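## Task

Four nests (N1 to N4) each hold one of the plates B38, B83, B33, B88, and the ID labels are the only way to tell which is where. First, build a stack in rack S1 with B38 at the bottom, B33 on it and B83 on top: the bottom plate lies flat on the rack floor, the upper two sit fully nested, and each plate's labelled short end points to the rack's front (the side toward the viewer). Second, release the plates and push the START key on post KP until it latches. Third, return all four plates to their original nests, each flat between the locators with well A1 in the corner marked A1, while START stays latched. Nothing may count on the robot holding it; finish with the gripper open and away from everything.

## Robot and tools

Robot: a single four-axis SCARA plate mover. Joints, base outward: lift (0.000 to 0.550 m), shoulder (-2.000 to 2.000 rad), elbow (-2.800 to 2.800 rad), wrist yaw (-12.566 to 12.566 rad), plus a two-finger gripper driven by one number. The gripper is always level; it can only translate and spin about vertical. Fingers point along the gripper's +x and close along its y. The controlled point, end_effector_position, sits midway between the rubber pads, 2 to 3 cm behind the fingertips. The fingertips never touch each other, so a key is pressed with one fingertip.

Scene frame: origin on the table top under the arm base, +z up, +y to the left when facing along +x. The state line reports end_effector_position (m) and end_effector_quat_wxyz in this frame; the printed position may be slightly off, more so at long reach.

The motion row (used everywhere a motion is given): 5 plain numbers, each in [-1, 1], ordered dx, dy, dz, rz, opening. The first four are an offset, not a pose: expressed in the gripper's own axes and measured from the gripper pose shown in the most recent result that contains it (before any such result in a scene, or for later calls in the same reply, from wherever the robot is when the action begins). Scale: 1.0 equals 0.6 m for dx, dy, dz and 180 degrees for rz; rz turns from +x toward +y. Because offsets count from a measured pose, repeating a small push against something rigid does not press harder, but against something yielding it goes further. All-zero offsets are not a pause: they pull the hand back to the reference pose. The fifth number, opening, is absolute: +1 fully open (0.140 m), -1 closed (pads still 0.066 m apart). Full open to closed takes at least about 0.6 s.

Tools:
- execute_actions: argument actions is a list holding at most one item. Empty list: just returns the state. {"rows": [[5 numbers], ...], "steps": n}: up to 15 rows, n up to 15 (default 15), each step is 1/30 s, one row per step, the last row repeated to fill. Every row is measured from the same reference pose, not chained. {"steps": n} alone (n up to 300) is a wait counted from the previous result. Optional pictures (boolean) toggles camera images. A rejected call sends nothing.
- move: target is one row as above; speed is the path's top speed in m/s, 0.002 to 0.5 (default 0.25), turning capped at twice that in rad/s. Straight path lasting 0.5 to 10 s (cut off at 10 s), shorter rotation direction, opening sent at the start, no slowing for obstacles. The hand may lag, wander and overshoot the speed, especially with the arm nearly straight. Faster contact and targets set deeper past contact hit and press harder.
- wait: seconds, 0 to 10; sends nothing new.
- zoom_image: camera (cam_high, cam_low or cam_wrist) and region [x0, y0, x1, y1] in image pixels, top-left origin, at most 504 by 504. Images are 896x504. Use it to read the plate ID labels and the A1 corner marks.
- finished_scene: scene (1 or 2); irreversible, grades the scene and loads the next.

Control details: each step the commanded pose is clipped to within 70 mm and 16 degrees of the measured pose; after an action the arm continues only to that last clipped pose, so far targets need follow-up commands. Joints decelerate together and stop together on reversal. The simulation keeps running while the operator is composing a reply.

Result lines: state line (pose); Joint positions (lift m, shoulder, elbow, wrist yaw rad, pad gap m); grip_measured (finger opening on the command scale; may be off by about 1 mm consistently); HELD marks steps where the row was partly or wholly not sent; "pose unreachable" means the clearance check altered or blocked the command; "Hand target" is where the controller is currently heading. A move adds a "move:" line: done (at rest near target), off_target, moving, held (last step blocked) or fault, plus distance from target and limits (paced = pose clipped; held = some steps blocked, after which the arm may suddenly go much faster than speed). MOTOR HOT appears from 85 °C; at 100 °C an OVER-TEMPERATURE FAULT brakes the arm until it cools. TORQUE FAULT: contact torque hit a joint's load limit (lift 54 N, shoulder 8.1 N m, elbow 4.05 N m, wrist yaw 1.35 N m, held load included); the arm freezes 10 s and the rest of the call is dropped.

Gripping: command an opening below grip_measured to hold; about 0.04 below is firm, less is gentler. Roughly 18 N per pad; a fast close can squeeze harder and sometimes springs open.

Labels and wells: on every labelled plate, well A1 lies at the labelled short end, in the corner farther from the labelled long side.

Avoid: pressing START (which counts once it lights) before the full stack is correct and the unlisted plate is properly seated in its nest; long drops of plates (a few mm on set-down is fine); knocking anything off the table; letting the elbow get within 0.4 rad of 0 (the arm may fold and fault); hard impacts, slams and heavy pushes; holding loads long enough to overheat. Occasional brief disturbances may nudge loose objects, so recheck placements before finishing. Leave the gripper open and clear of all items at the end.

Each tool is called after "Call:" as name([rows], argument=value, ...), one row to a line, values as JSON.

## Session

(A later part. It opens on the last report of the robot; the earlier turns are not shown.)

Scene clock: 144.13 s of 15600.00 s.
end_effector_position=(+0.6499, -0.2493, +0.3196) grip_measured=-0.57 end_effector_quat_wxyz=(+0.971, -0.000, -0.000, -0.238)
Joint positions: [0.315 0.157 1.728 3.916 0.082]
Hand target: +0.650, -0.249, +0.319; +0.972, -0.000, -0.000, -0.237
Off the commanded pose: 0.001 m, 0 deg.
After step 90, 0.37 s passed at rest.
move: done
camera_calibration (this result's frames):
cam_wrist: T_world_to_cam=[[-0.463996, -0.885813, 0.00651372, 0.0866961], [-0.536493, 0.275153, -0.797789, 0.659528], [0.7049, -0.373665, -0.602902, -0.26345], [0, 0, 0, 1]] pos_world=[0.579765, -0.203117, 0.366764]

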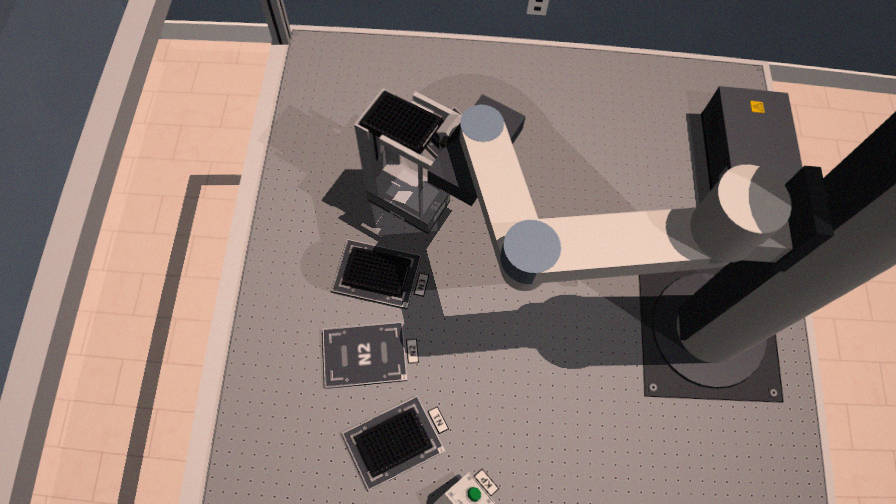

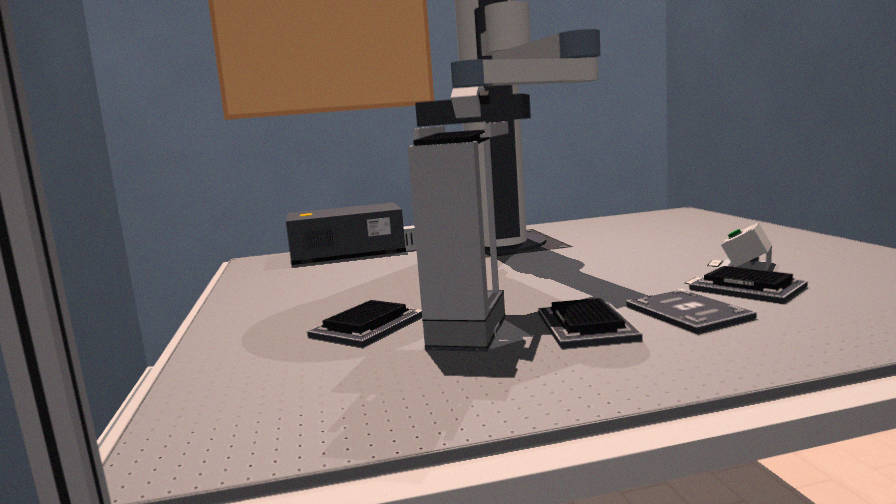

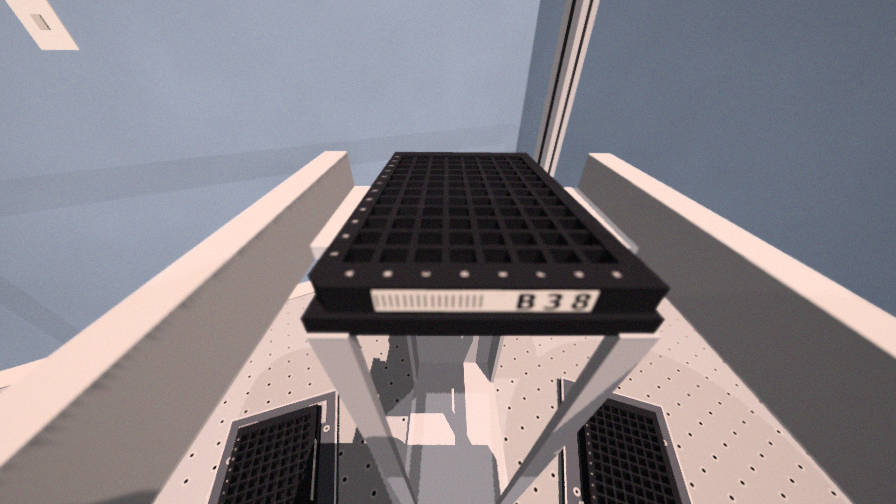

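Call:
move(target=[0,0,0.008,0,-0.63], speed=0.02)

Call:
move(target=[0.006,0,0,0,-0.63], speed=0.01)

Call:
move(target=[0,0,-0.008,0,-0.63], speed=0.01)

Call:
zoom_image(camera="cam_high", region=[340, 70, 500, 190])

Scene clock: 151.60 s of 15600.00 s.
end_effector_position=(+0.6499, -0.2494, +0.3243) grip_measured=-0.57 end_effector_quat_wxyz=(+0.971, -0.000, -0.000, -0.239)
Joint positions: [0.319 0.157 1.728 3.916 0.082]
Hand target: +0.650, -0.249, +0.324; +0.971, -0.000, -0.000, -0.238
Off the commanded pose: 0.000 m, 0 deg.
After step 90, 3.77 s passed at rest.
move: done
camera_calibration (this result's frames):
cam_wrist: T_world_to_cam=[[-0.464242, -0.885684, 0.00651372, 0.0868147], [-0.536416, 0.275302, -0.797789, 0.663327], [0.704796, -0.373861, -0.602902, -0.260563], [0, 0, 0, 1]] pos_world=[0.579766, -0.203139, 0.371536]

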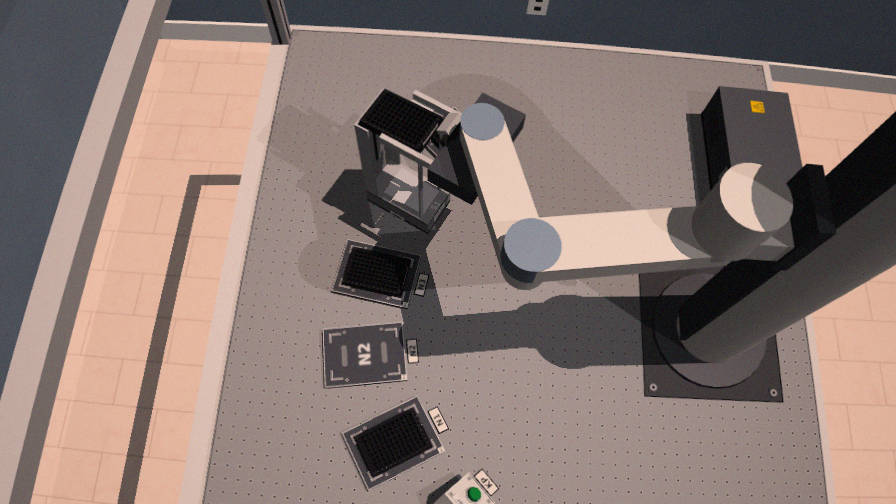

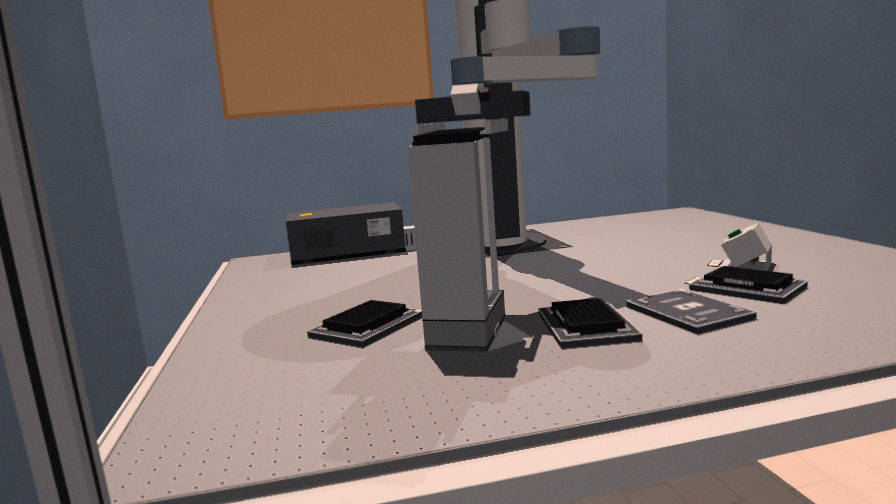

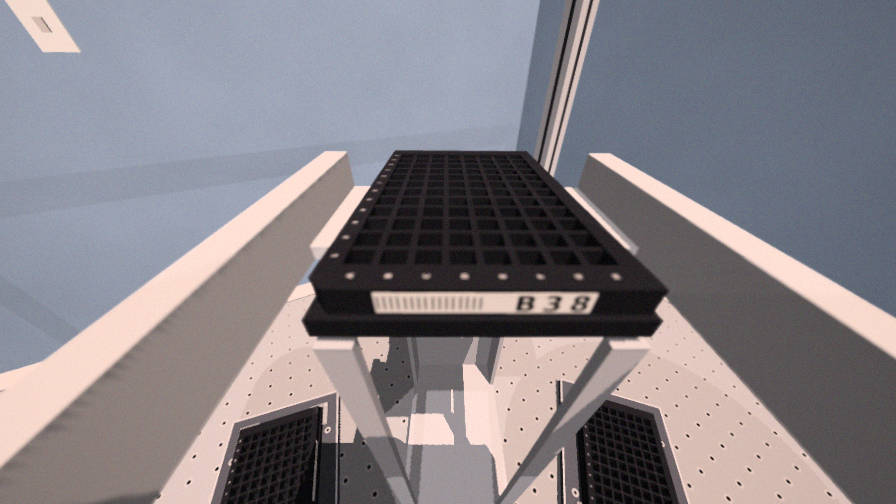

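Scene clock: 152.30 s of 15600.00 s.
end_effector_position=(+0.6531, -0.2510, +0.3243) grip_measured=-0.57 end_effector_quat_wxyz=(+0.971, -0.000, -0.000, -0.239)
Joint positions: [0.319 0.148 1.75  3.904 0.082]
Hand target: +0.653, -0.251, +0.324; +0.971, -0.000, -0.000, -0.239
Off the commanded pose: 0.000 m, 0 deg.
move: done
camera_calibration (this result's frames):
cam_wrist: T_world_to_cam=[[-0.464215, -0.885699, 0.00651372, 0.0868157], [-0.536424, 0.275285, -0.797789, 0.665484], [0.704807, -0.37384, -0.602902, -0.263417], [0, 0, 0, 1]] pos_world=[0.582942, -0.204781, 0.371536]

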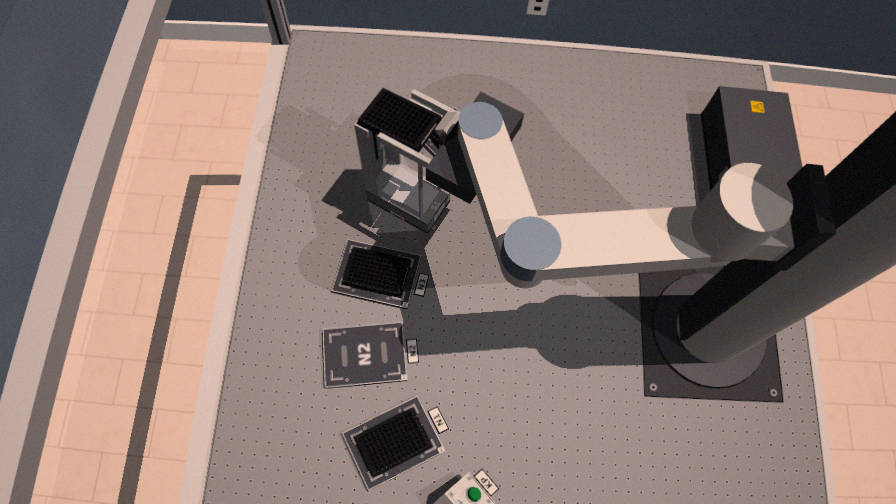

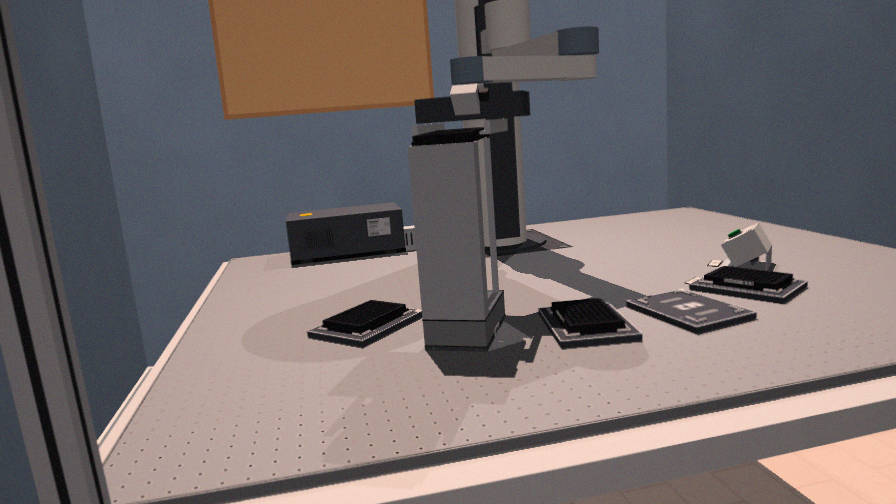

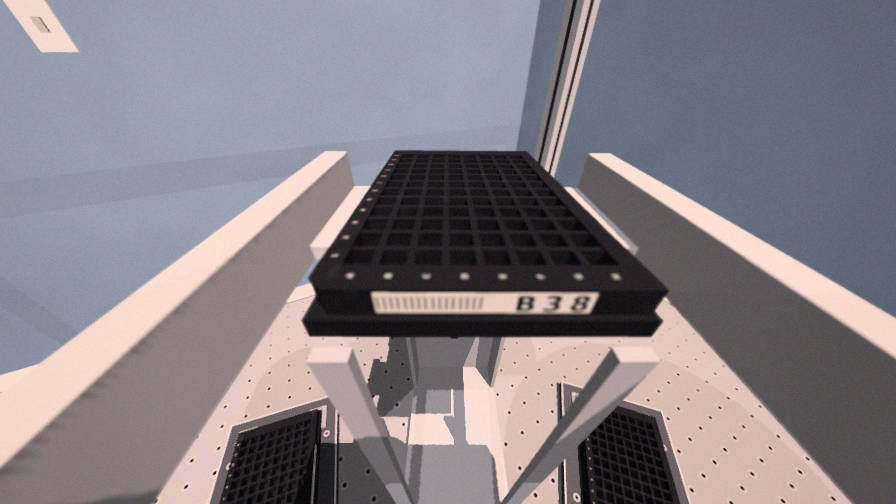

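Scene clock: 153.00 s of 15600.00 s.
end_effector_position=(+0.6530, -0.2510, +0.3195) grip_measured=-0.57 end_effector_quat_wxyz=(+0.971, -0.000, -0.000, -0.239)
Joint positions: [0.315 0.148 1.75  3.904 0.082]
Hand target: +0.653, -0.251, +0.320; +0.971, -0.000, -0.000, -0.239
Off the commanded pose: 0.000 m, 0 deg.
move: done
camera_calibration (this result's frames):
cam_wrist: T_world_to_cam=[[-0.464273, -0.885668, 0.00651372, 0.0868773], [-0.536407, 0.27532, -0.797789, 0.661649], [0.704783, -0.373886, -0.602902, -0.266302], [0, 0, 0, 1]] pos_world=[0.582933, -0.204787, 0.366736]

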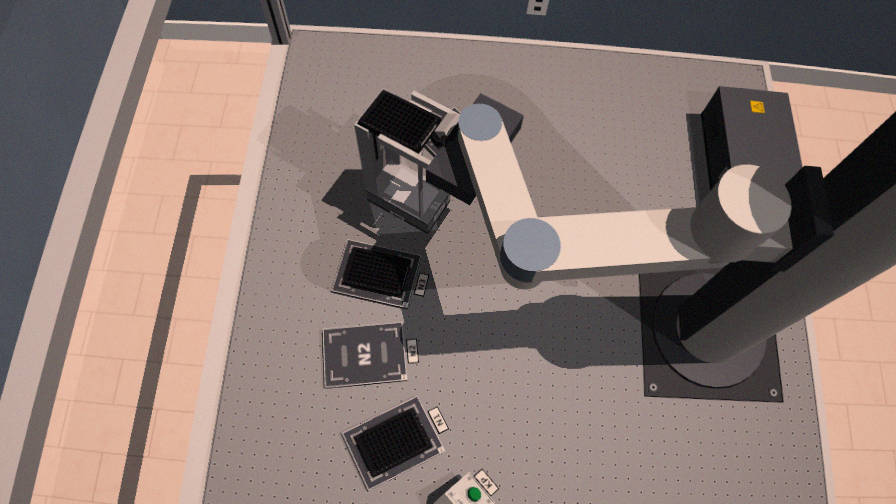

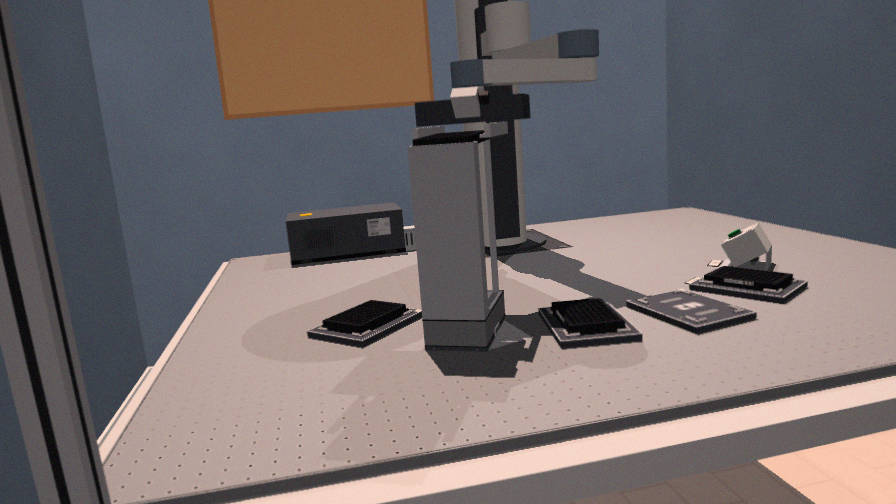

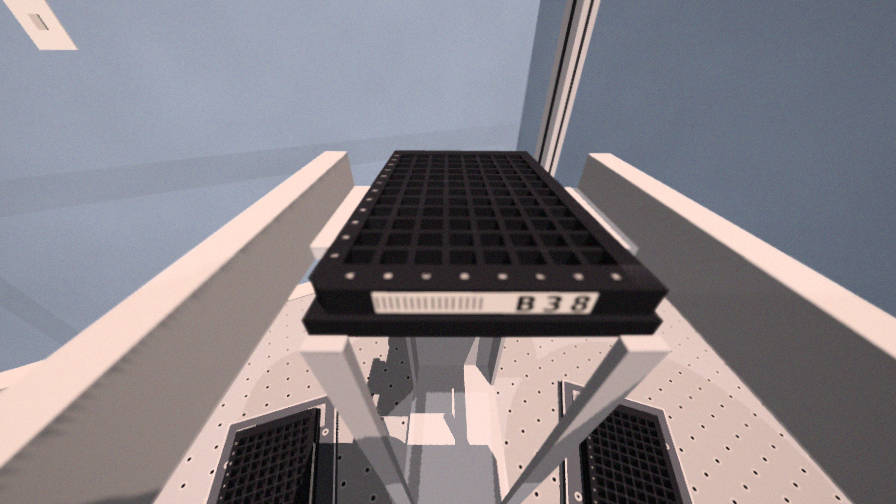

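Region (340, 70, 500, 190) of cam_high's 896x504 image, scaled by 3.150, with more detail than that image has; it fills the top 378 rows of this view, and the rest is white.

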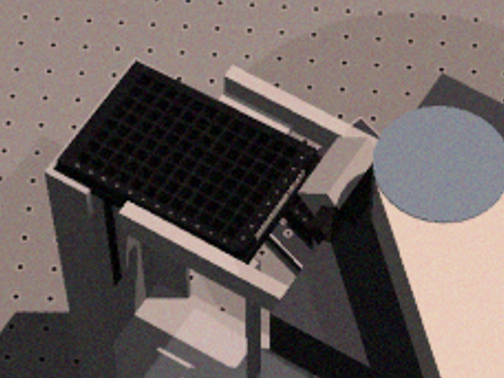

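Post tops are now level with the plate bottom and just touching; nudge 1 mm forward.

Call:
move(target=[0.002,0,-0.002,0,-0.63], speed=0.005)

Call:
move(target=[0,0,-0.012,0,-0.63], speed=0.01)

Scene clock: 156.97 s of 15600.00 s.
end_effector_position=(+0.6532, -0.2513, +0.3185) grip_measured=-0.57 end_effector_quat_wxyz=(+0.971, -0.000, -0.000, -0.238)
Joint positions: [0.313 0.146 1.752 3.904 0.082]
Hand target: +0.654, -0.252, +0.318; +0.971, -0.000, -0.000, -0.239
Off the commanded pose: 0.001 m, 0 deg.
After step 90, 0.27 s passed at rest.
move: done
camera_calibration (this result's frames):
cam_wrist: T_world_to_cam=[[-0.46356, -0.886041, 0.00651372, 0.0861695], [-0.536628, 0.274889, -0.797789, 0.661022], [0.705083, -0.373319, -0.602902, -0.267219], [0, 0, 0, 1]] pos_world=[0.583079, -0.205115, 0.365688]

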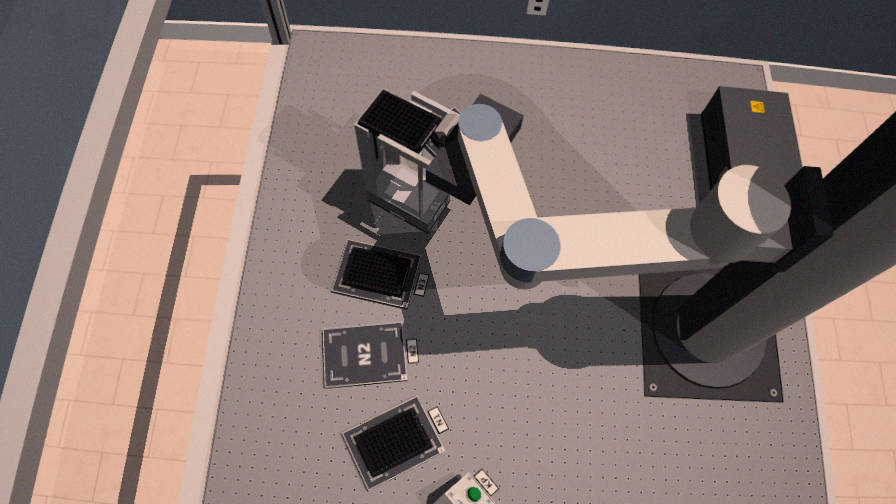

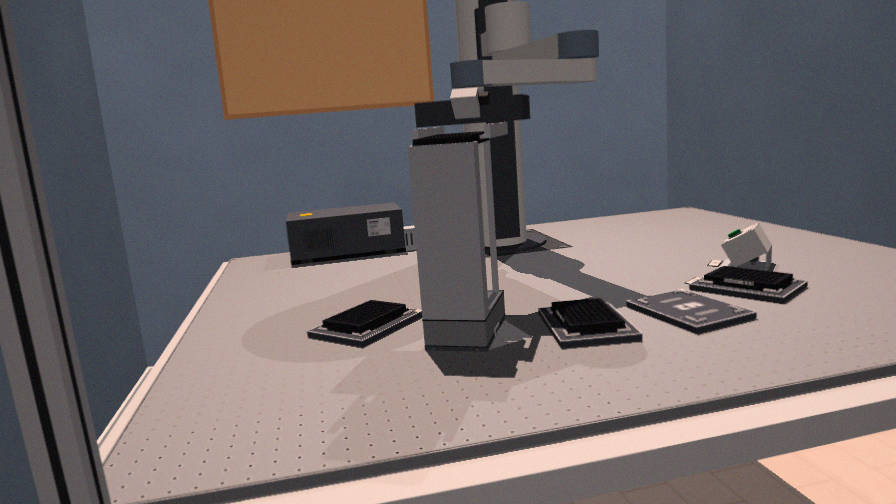

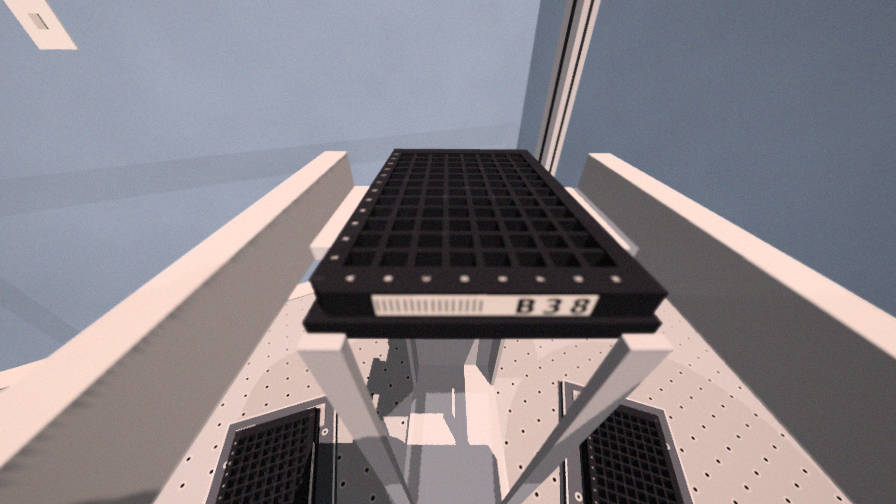

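Scene clock: 157.90 s of 15600.00 s.
end_effector_position=(+0.6530, -0.2513, +0.3113) grip_measured=-0.57 end_effector_quat_wxyz=(+0.971, -0.000, -0.000, -0.238)
Joint positions: [0.306 0.146 1.751 3.905 0.082]
Hand target: +0.653, -0.251, +0.311; +0.971, -0.000, -0.000, -0.238
Off the commanded pose: 0.000 m, 0 deg.
move: done
camera_calibration (this result's frames):
cam_wrist: T_world_to_cam=[[-0.463873, -0.885878, 0.00651372, 0.086312], [-0.536531, 0.275078, -0.797789, 0.655184], [0.704951, -0.373568, -0.602902, -0.271357], [0, 0, 0, 1]] pos_world=[0.582858, -0.205135, 0.358535]

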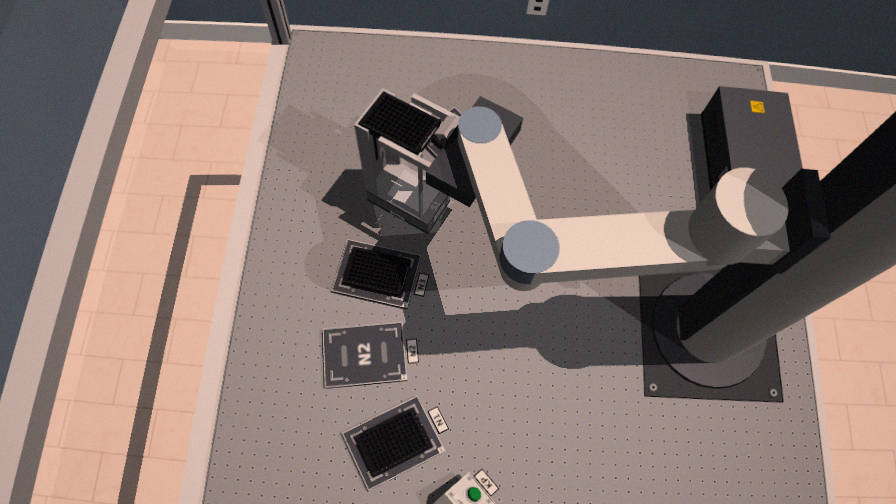

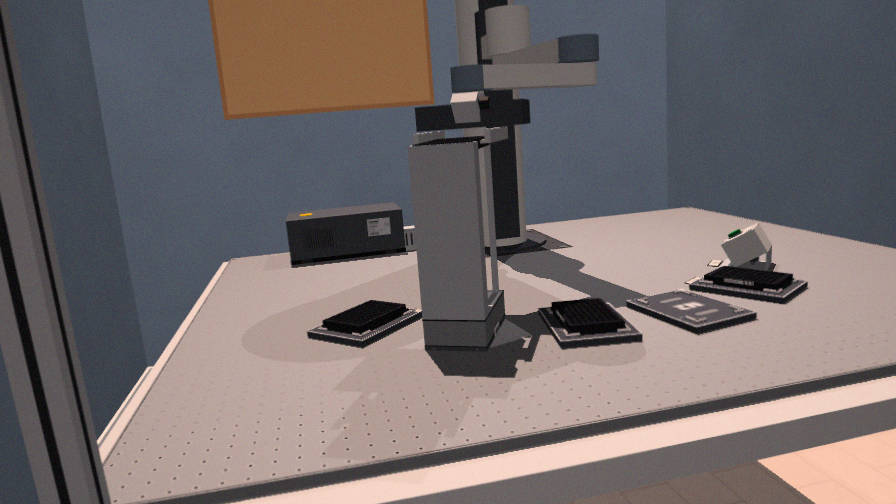

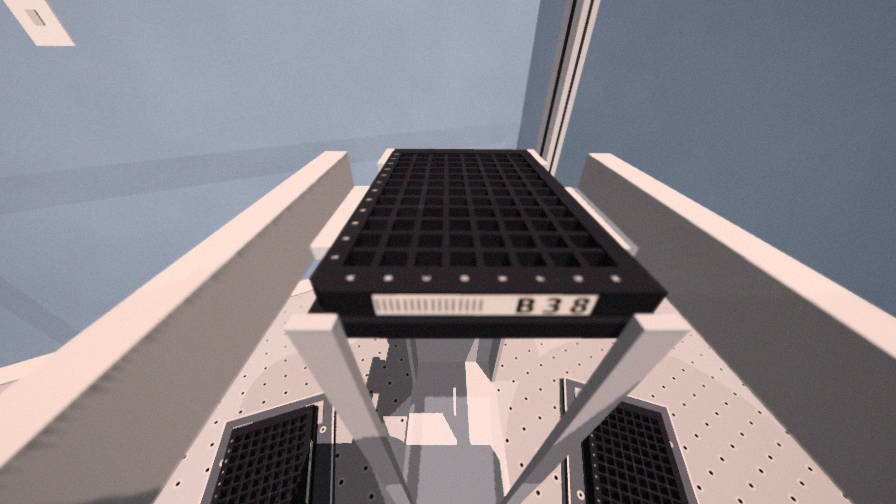

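In, against the back wall. Descend to z≈.08.

Call:
move(target=[-0.001,0,-0.385,0,-0.63], speed=0.1)

Call:
move(target=[0,0,-0.012,0,-0.63], speed=0.01)

Call:
zoom_image(camera="cam_low", region=[450, 230, 570, 330])

Scene clock: 163.33 s of 15600.00 s.
end_effector_position=(+0.6524, -0.2512, +0.0803) grip_measured=-0.57 end_effector_quat_wxyz=(+0.971, -0.000, -0.000, -0.238)
Joint positions: [0.075 0.148 1.747 3.907 0.082]
Hand target: +0.652, -0.251, +0.080; +0.971, -0.000, -0.000, -0.238
Off the commanded pose: 0.000 m, 0 deg.
move: done
camera_calibration (this result's frames):
cam_wrist: T_world_to_cam=[[-0.46414, -0.885738, 0.00651372, 0.0879288], [-0.536448, 0.27524, -0.797789, 0.470467], [0.704839, -0.37378, -0.602902, -0.410192], [0, 0, 0, 1]] pos_world=[0.582312, -0.204931, 0.127455]

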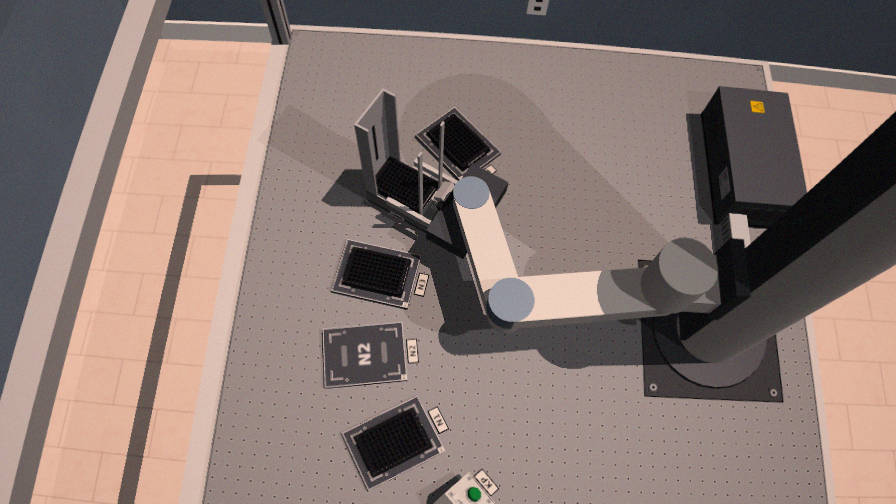

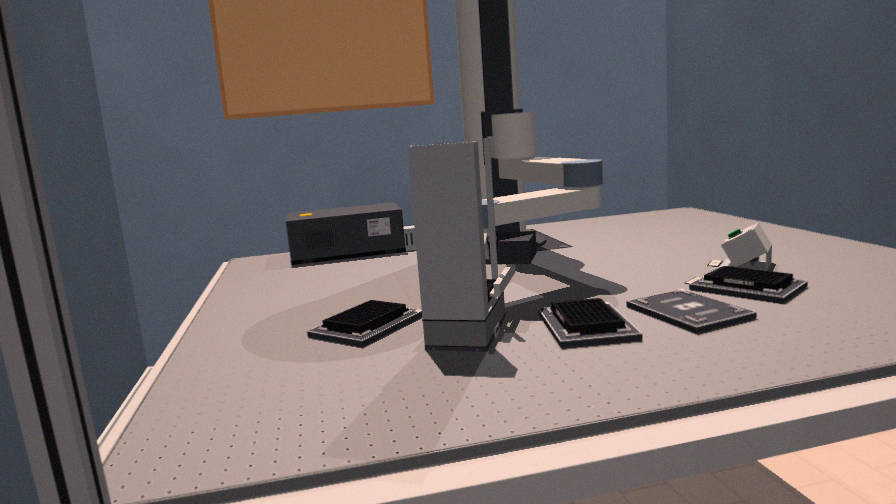

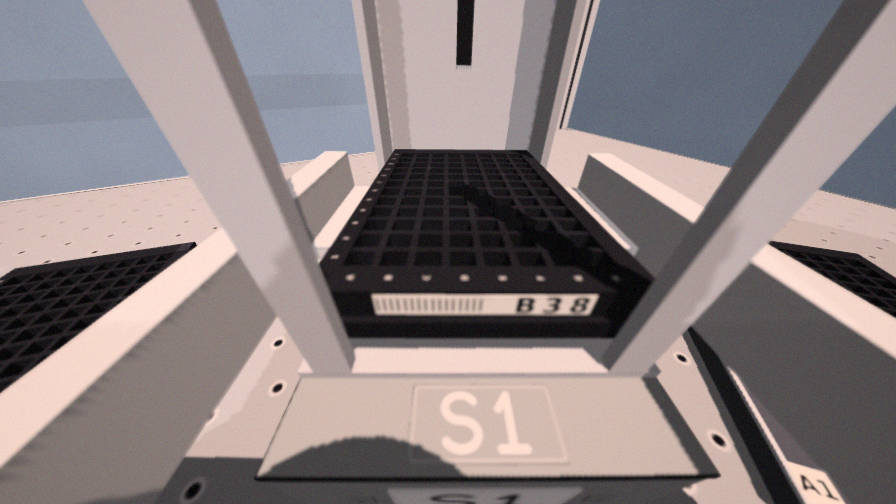

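Scene clock: 164.27 s of 15600.00 s.
end_effector_position=(+0.6524, -0.2512, +0.0732) grip_measured=-0.57 end_effector_quat_wxyz=(+0.971, -0.000, -0.000, -0.238)
Joint positions: [0.068 0.148 1.747 3.907 0.082]
Hand target: +0.652, -0.251, +0.073; +0.971, -0.000, -0.000, -0.238
Off the commanded pose: 0.000 m, 0 deg.
move: done
camera_calibration (this result's frames):
cam_wrist: T_world_to_cam=[[-0.46409, -0.885764, 0.00651372, 0.0879148], [-0.536463, 0.27521, -0.797789, 0.4648], [0.70486, -0.37374, -0.602902, -0.414454], [0, 0, 0, 1]] pos_world=[0.582281, -0.204944, 0.120364]

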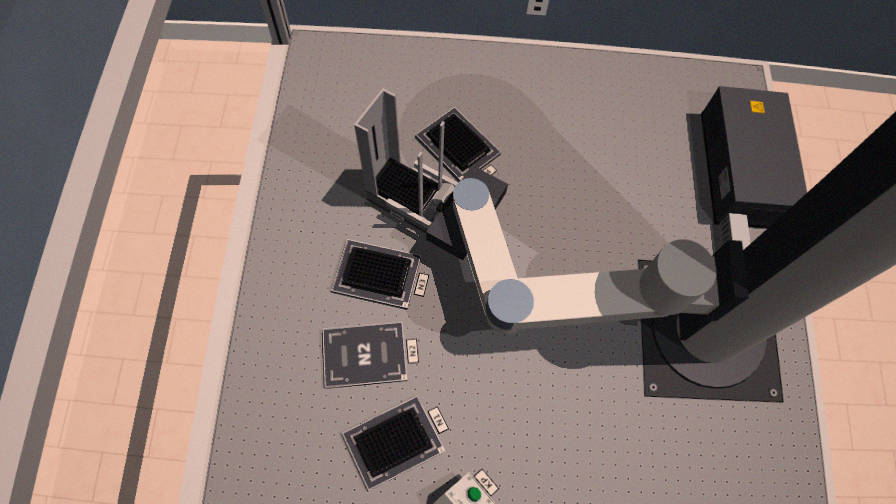

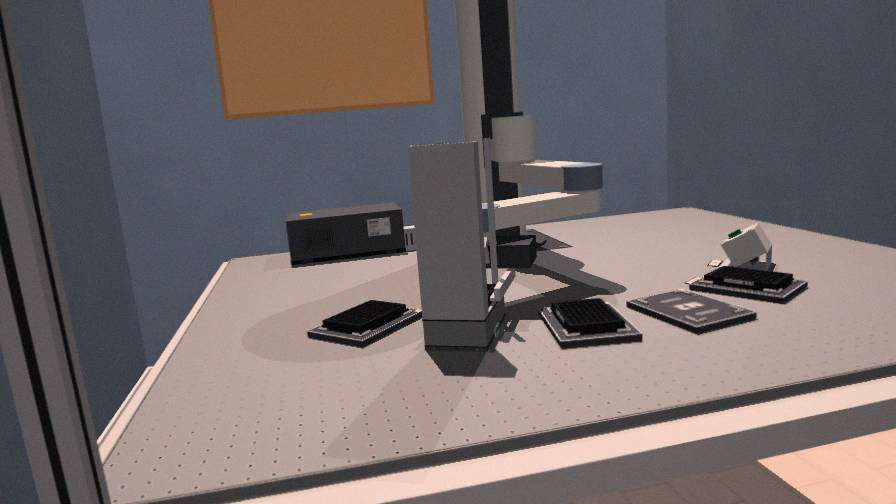

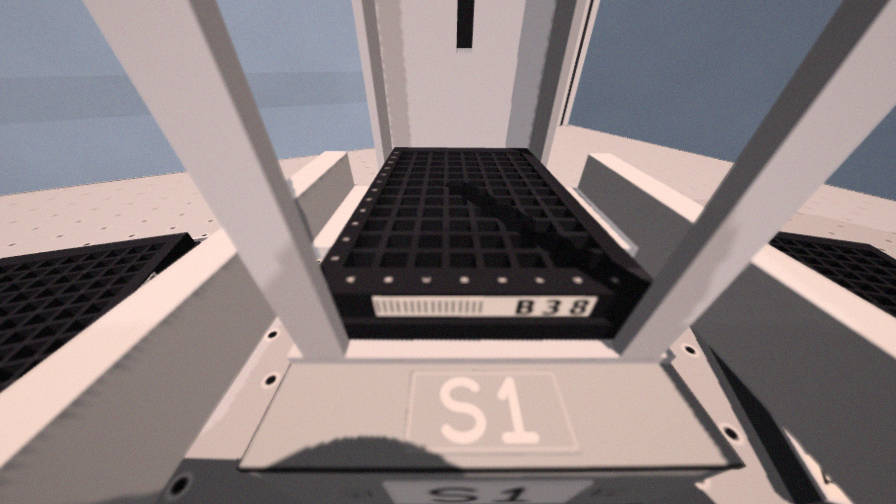

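Region (450, 230, 570, 330) of cam_low's 896x504 image, scaled by 4.200, with more detail than that image has.

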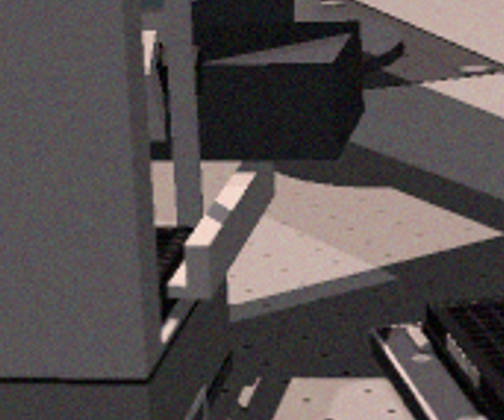

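Call:
move(target=[0,0,0,0,0])

Call:
move(target=[-0.167,0,0.023,0,0])

Call:
move(target=[-0.332,0.629,0,0.314,0], speed=0.4)

Call:
zoom_image(camera="cam_wrist", region=[320, 130, 620, 310])

Scene clock: 171.70 s of 15600.00 s.
end_effector_position=(+0.6524, -0.2512, +0.0732) grip_measured=+0.00 end_effector_quat_wxyz=(+0.971, -0.000, -0.000, -0.238)
Joint positions: [0.068 0.148 1.747 3.907 0.103]
Hand target: +0.652, -0.251, +0.073; +0.971, -0.000, -0.000, -0.238
Off the commanded pose: 0.000 m, 0 deg.
After step 90, 3.73 s passed at rest.
move: done
camera_calibration (this result's frames):
cam_wrist: T_world_to_cam=[[-0.464072, -0.885774, 0.00651372, 0.0879029], [-0.536469, 0.275198, -0.797789, 0.464802], [0.704868, -0.373725, -0.602902, -0.414454], [0, 0, 0, 1]] pos_world=[0.582281, -0.204943, 0.120366]

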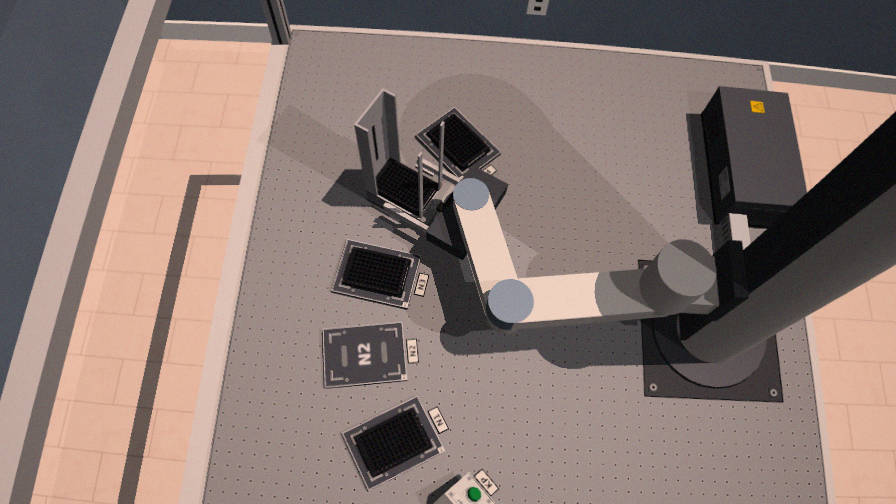

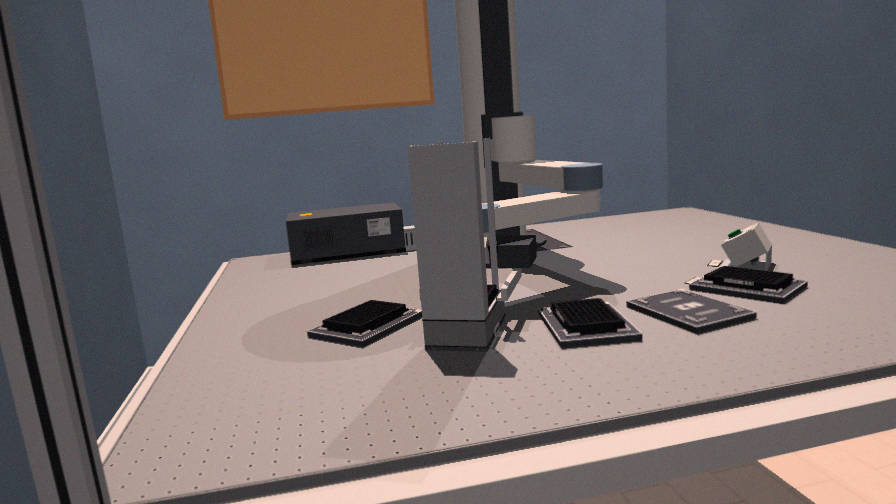

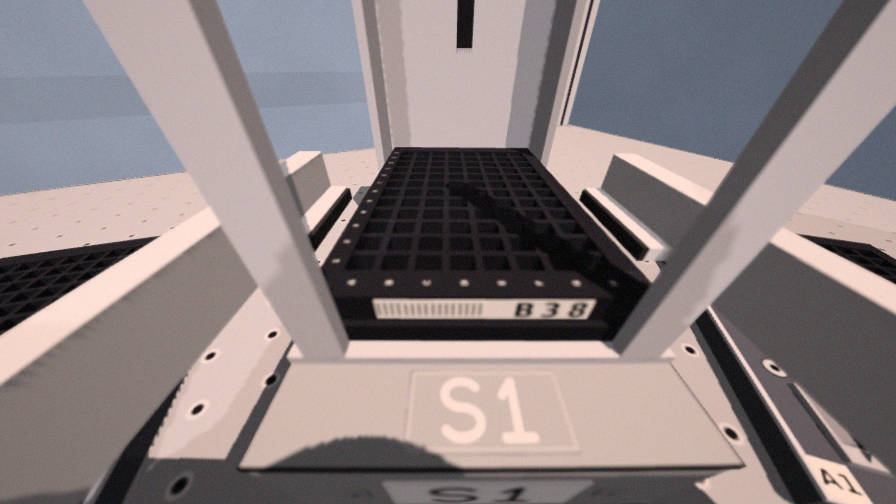

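Scene clock: 172.53 s of 15600.00 s.
end_effector_position=(+0.5636, -0.2048, +0.0870) grip_measured=+0.00 end_effector_quat_wxyz=(+0.971, -0.000, -0.000, -0.239)
Joint positions: [0.082 0.366 1.218 4.218 0.103]
Hand target: +0.564, -0.205, +0.087; +0.971, -0.000, -0.000, -0.238
Off the commanded pose: 0.000 m, 0 deg.
move: done
camera_calibration (this result's frames):
cam_wrist: T_world_to_cam=[[-0.464249, -0.885681, 0.00651372, 0.0877936], [-0.536414, 0.275306, -0.797789, 0.415377], [0.704793, -0.373866, -0.602902, -0.326168], [0, 0, 0, 1]] pos_world=[0.493453, -0.158542, 0.134164]

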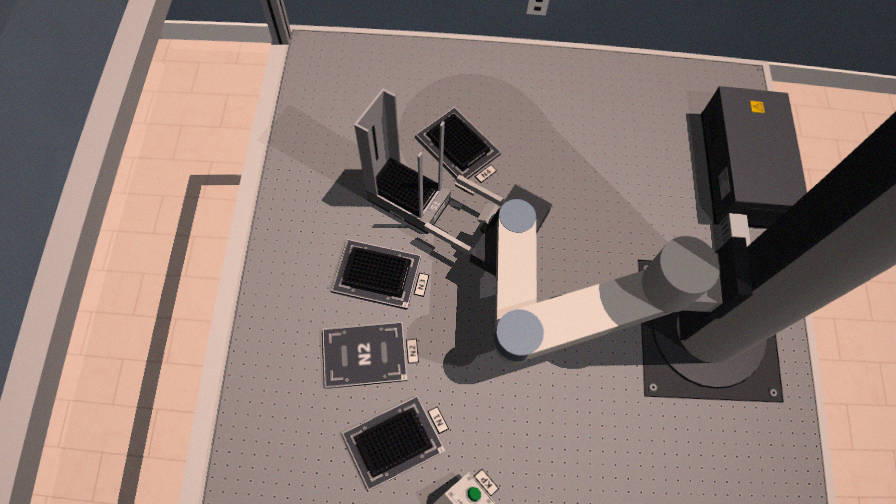

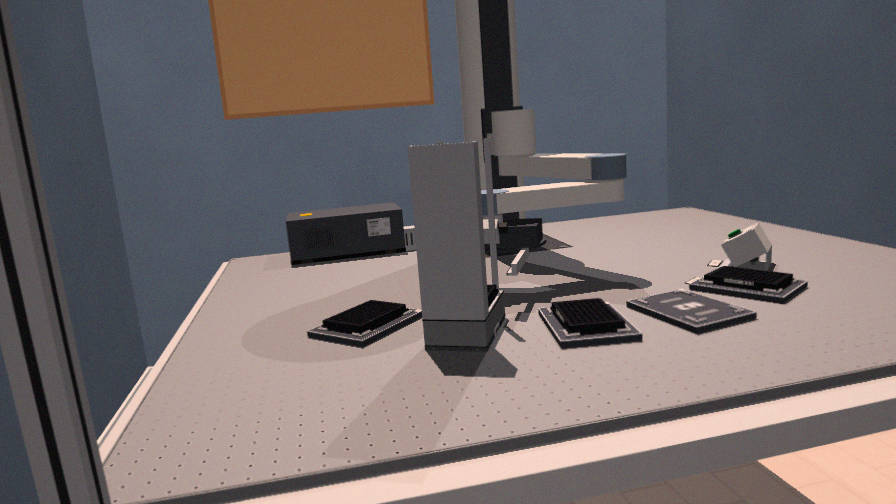

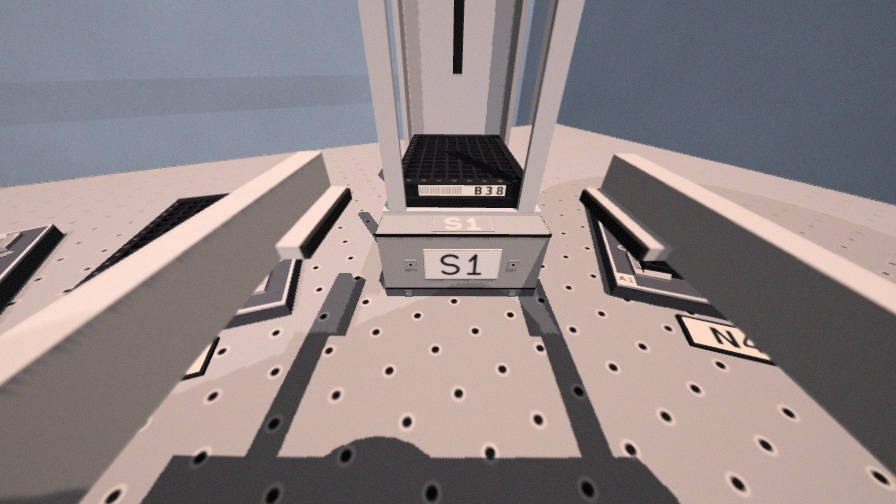

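Scene clock: 174.17 s of 15600.00 s.
end_effector_position=(+0.5617, +0.2222, +0.0870) grip_measured=+0.00 end_effector_quat_wxyz=(+0.968, -0.000, -0.000, +0.250)
Joint positions: [0.082 1.368 1.25  4.17  0.103]
Hand target: +0.562, +0.222, +0.087; +0.968, -0.000, -0.000, +0.250
Off the commanded pose: 0.000 m, 0 deg.
move: done
camera_calibration (this result's frames):
cam_wrist: T_world_to_cam=[[0.483124, -0.875527, 0.00651372, -0.0693562], [-0.525369, -0.295839, -0.797789, 0.41756], [0.700413, 0.382009, -0.602902, -0.330738], [0, 0, 0, 1]] pos_world=[0.484534, 0.189152, 0.134174]

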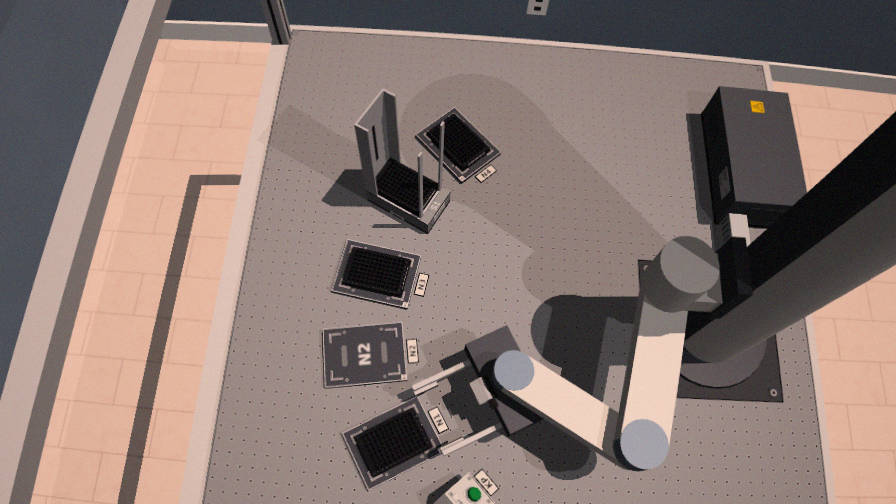

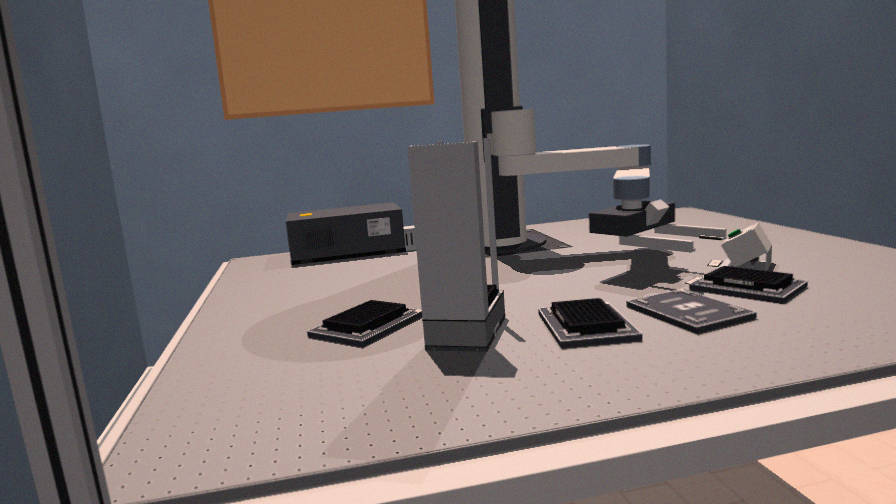

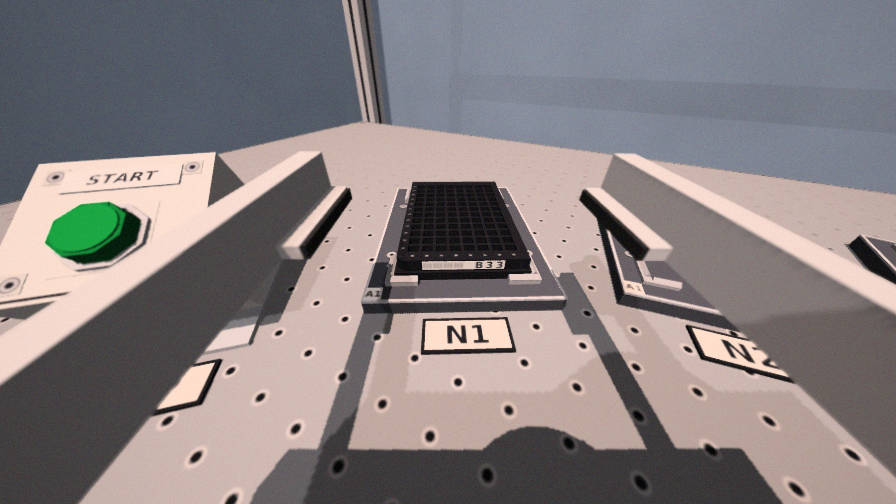

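Region (320, 130, 620, 310) of cam_wrist's 896x504 image, scaled by 1.680, with more detail than that image has; it fills the top 302 rows of this view, and the rest is white.

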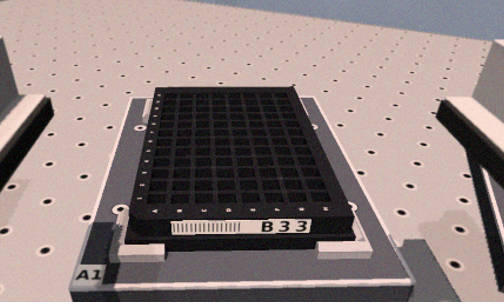

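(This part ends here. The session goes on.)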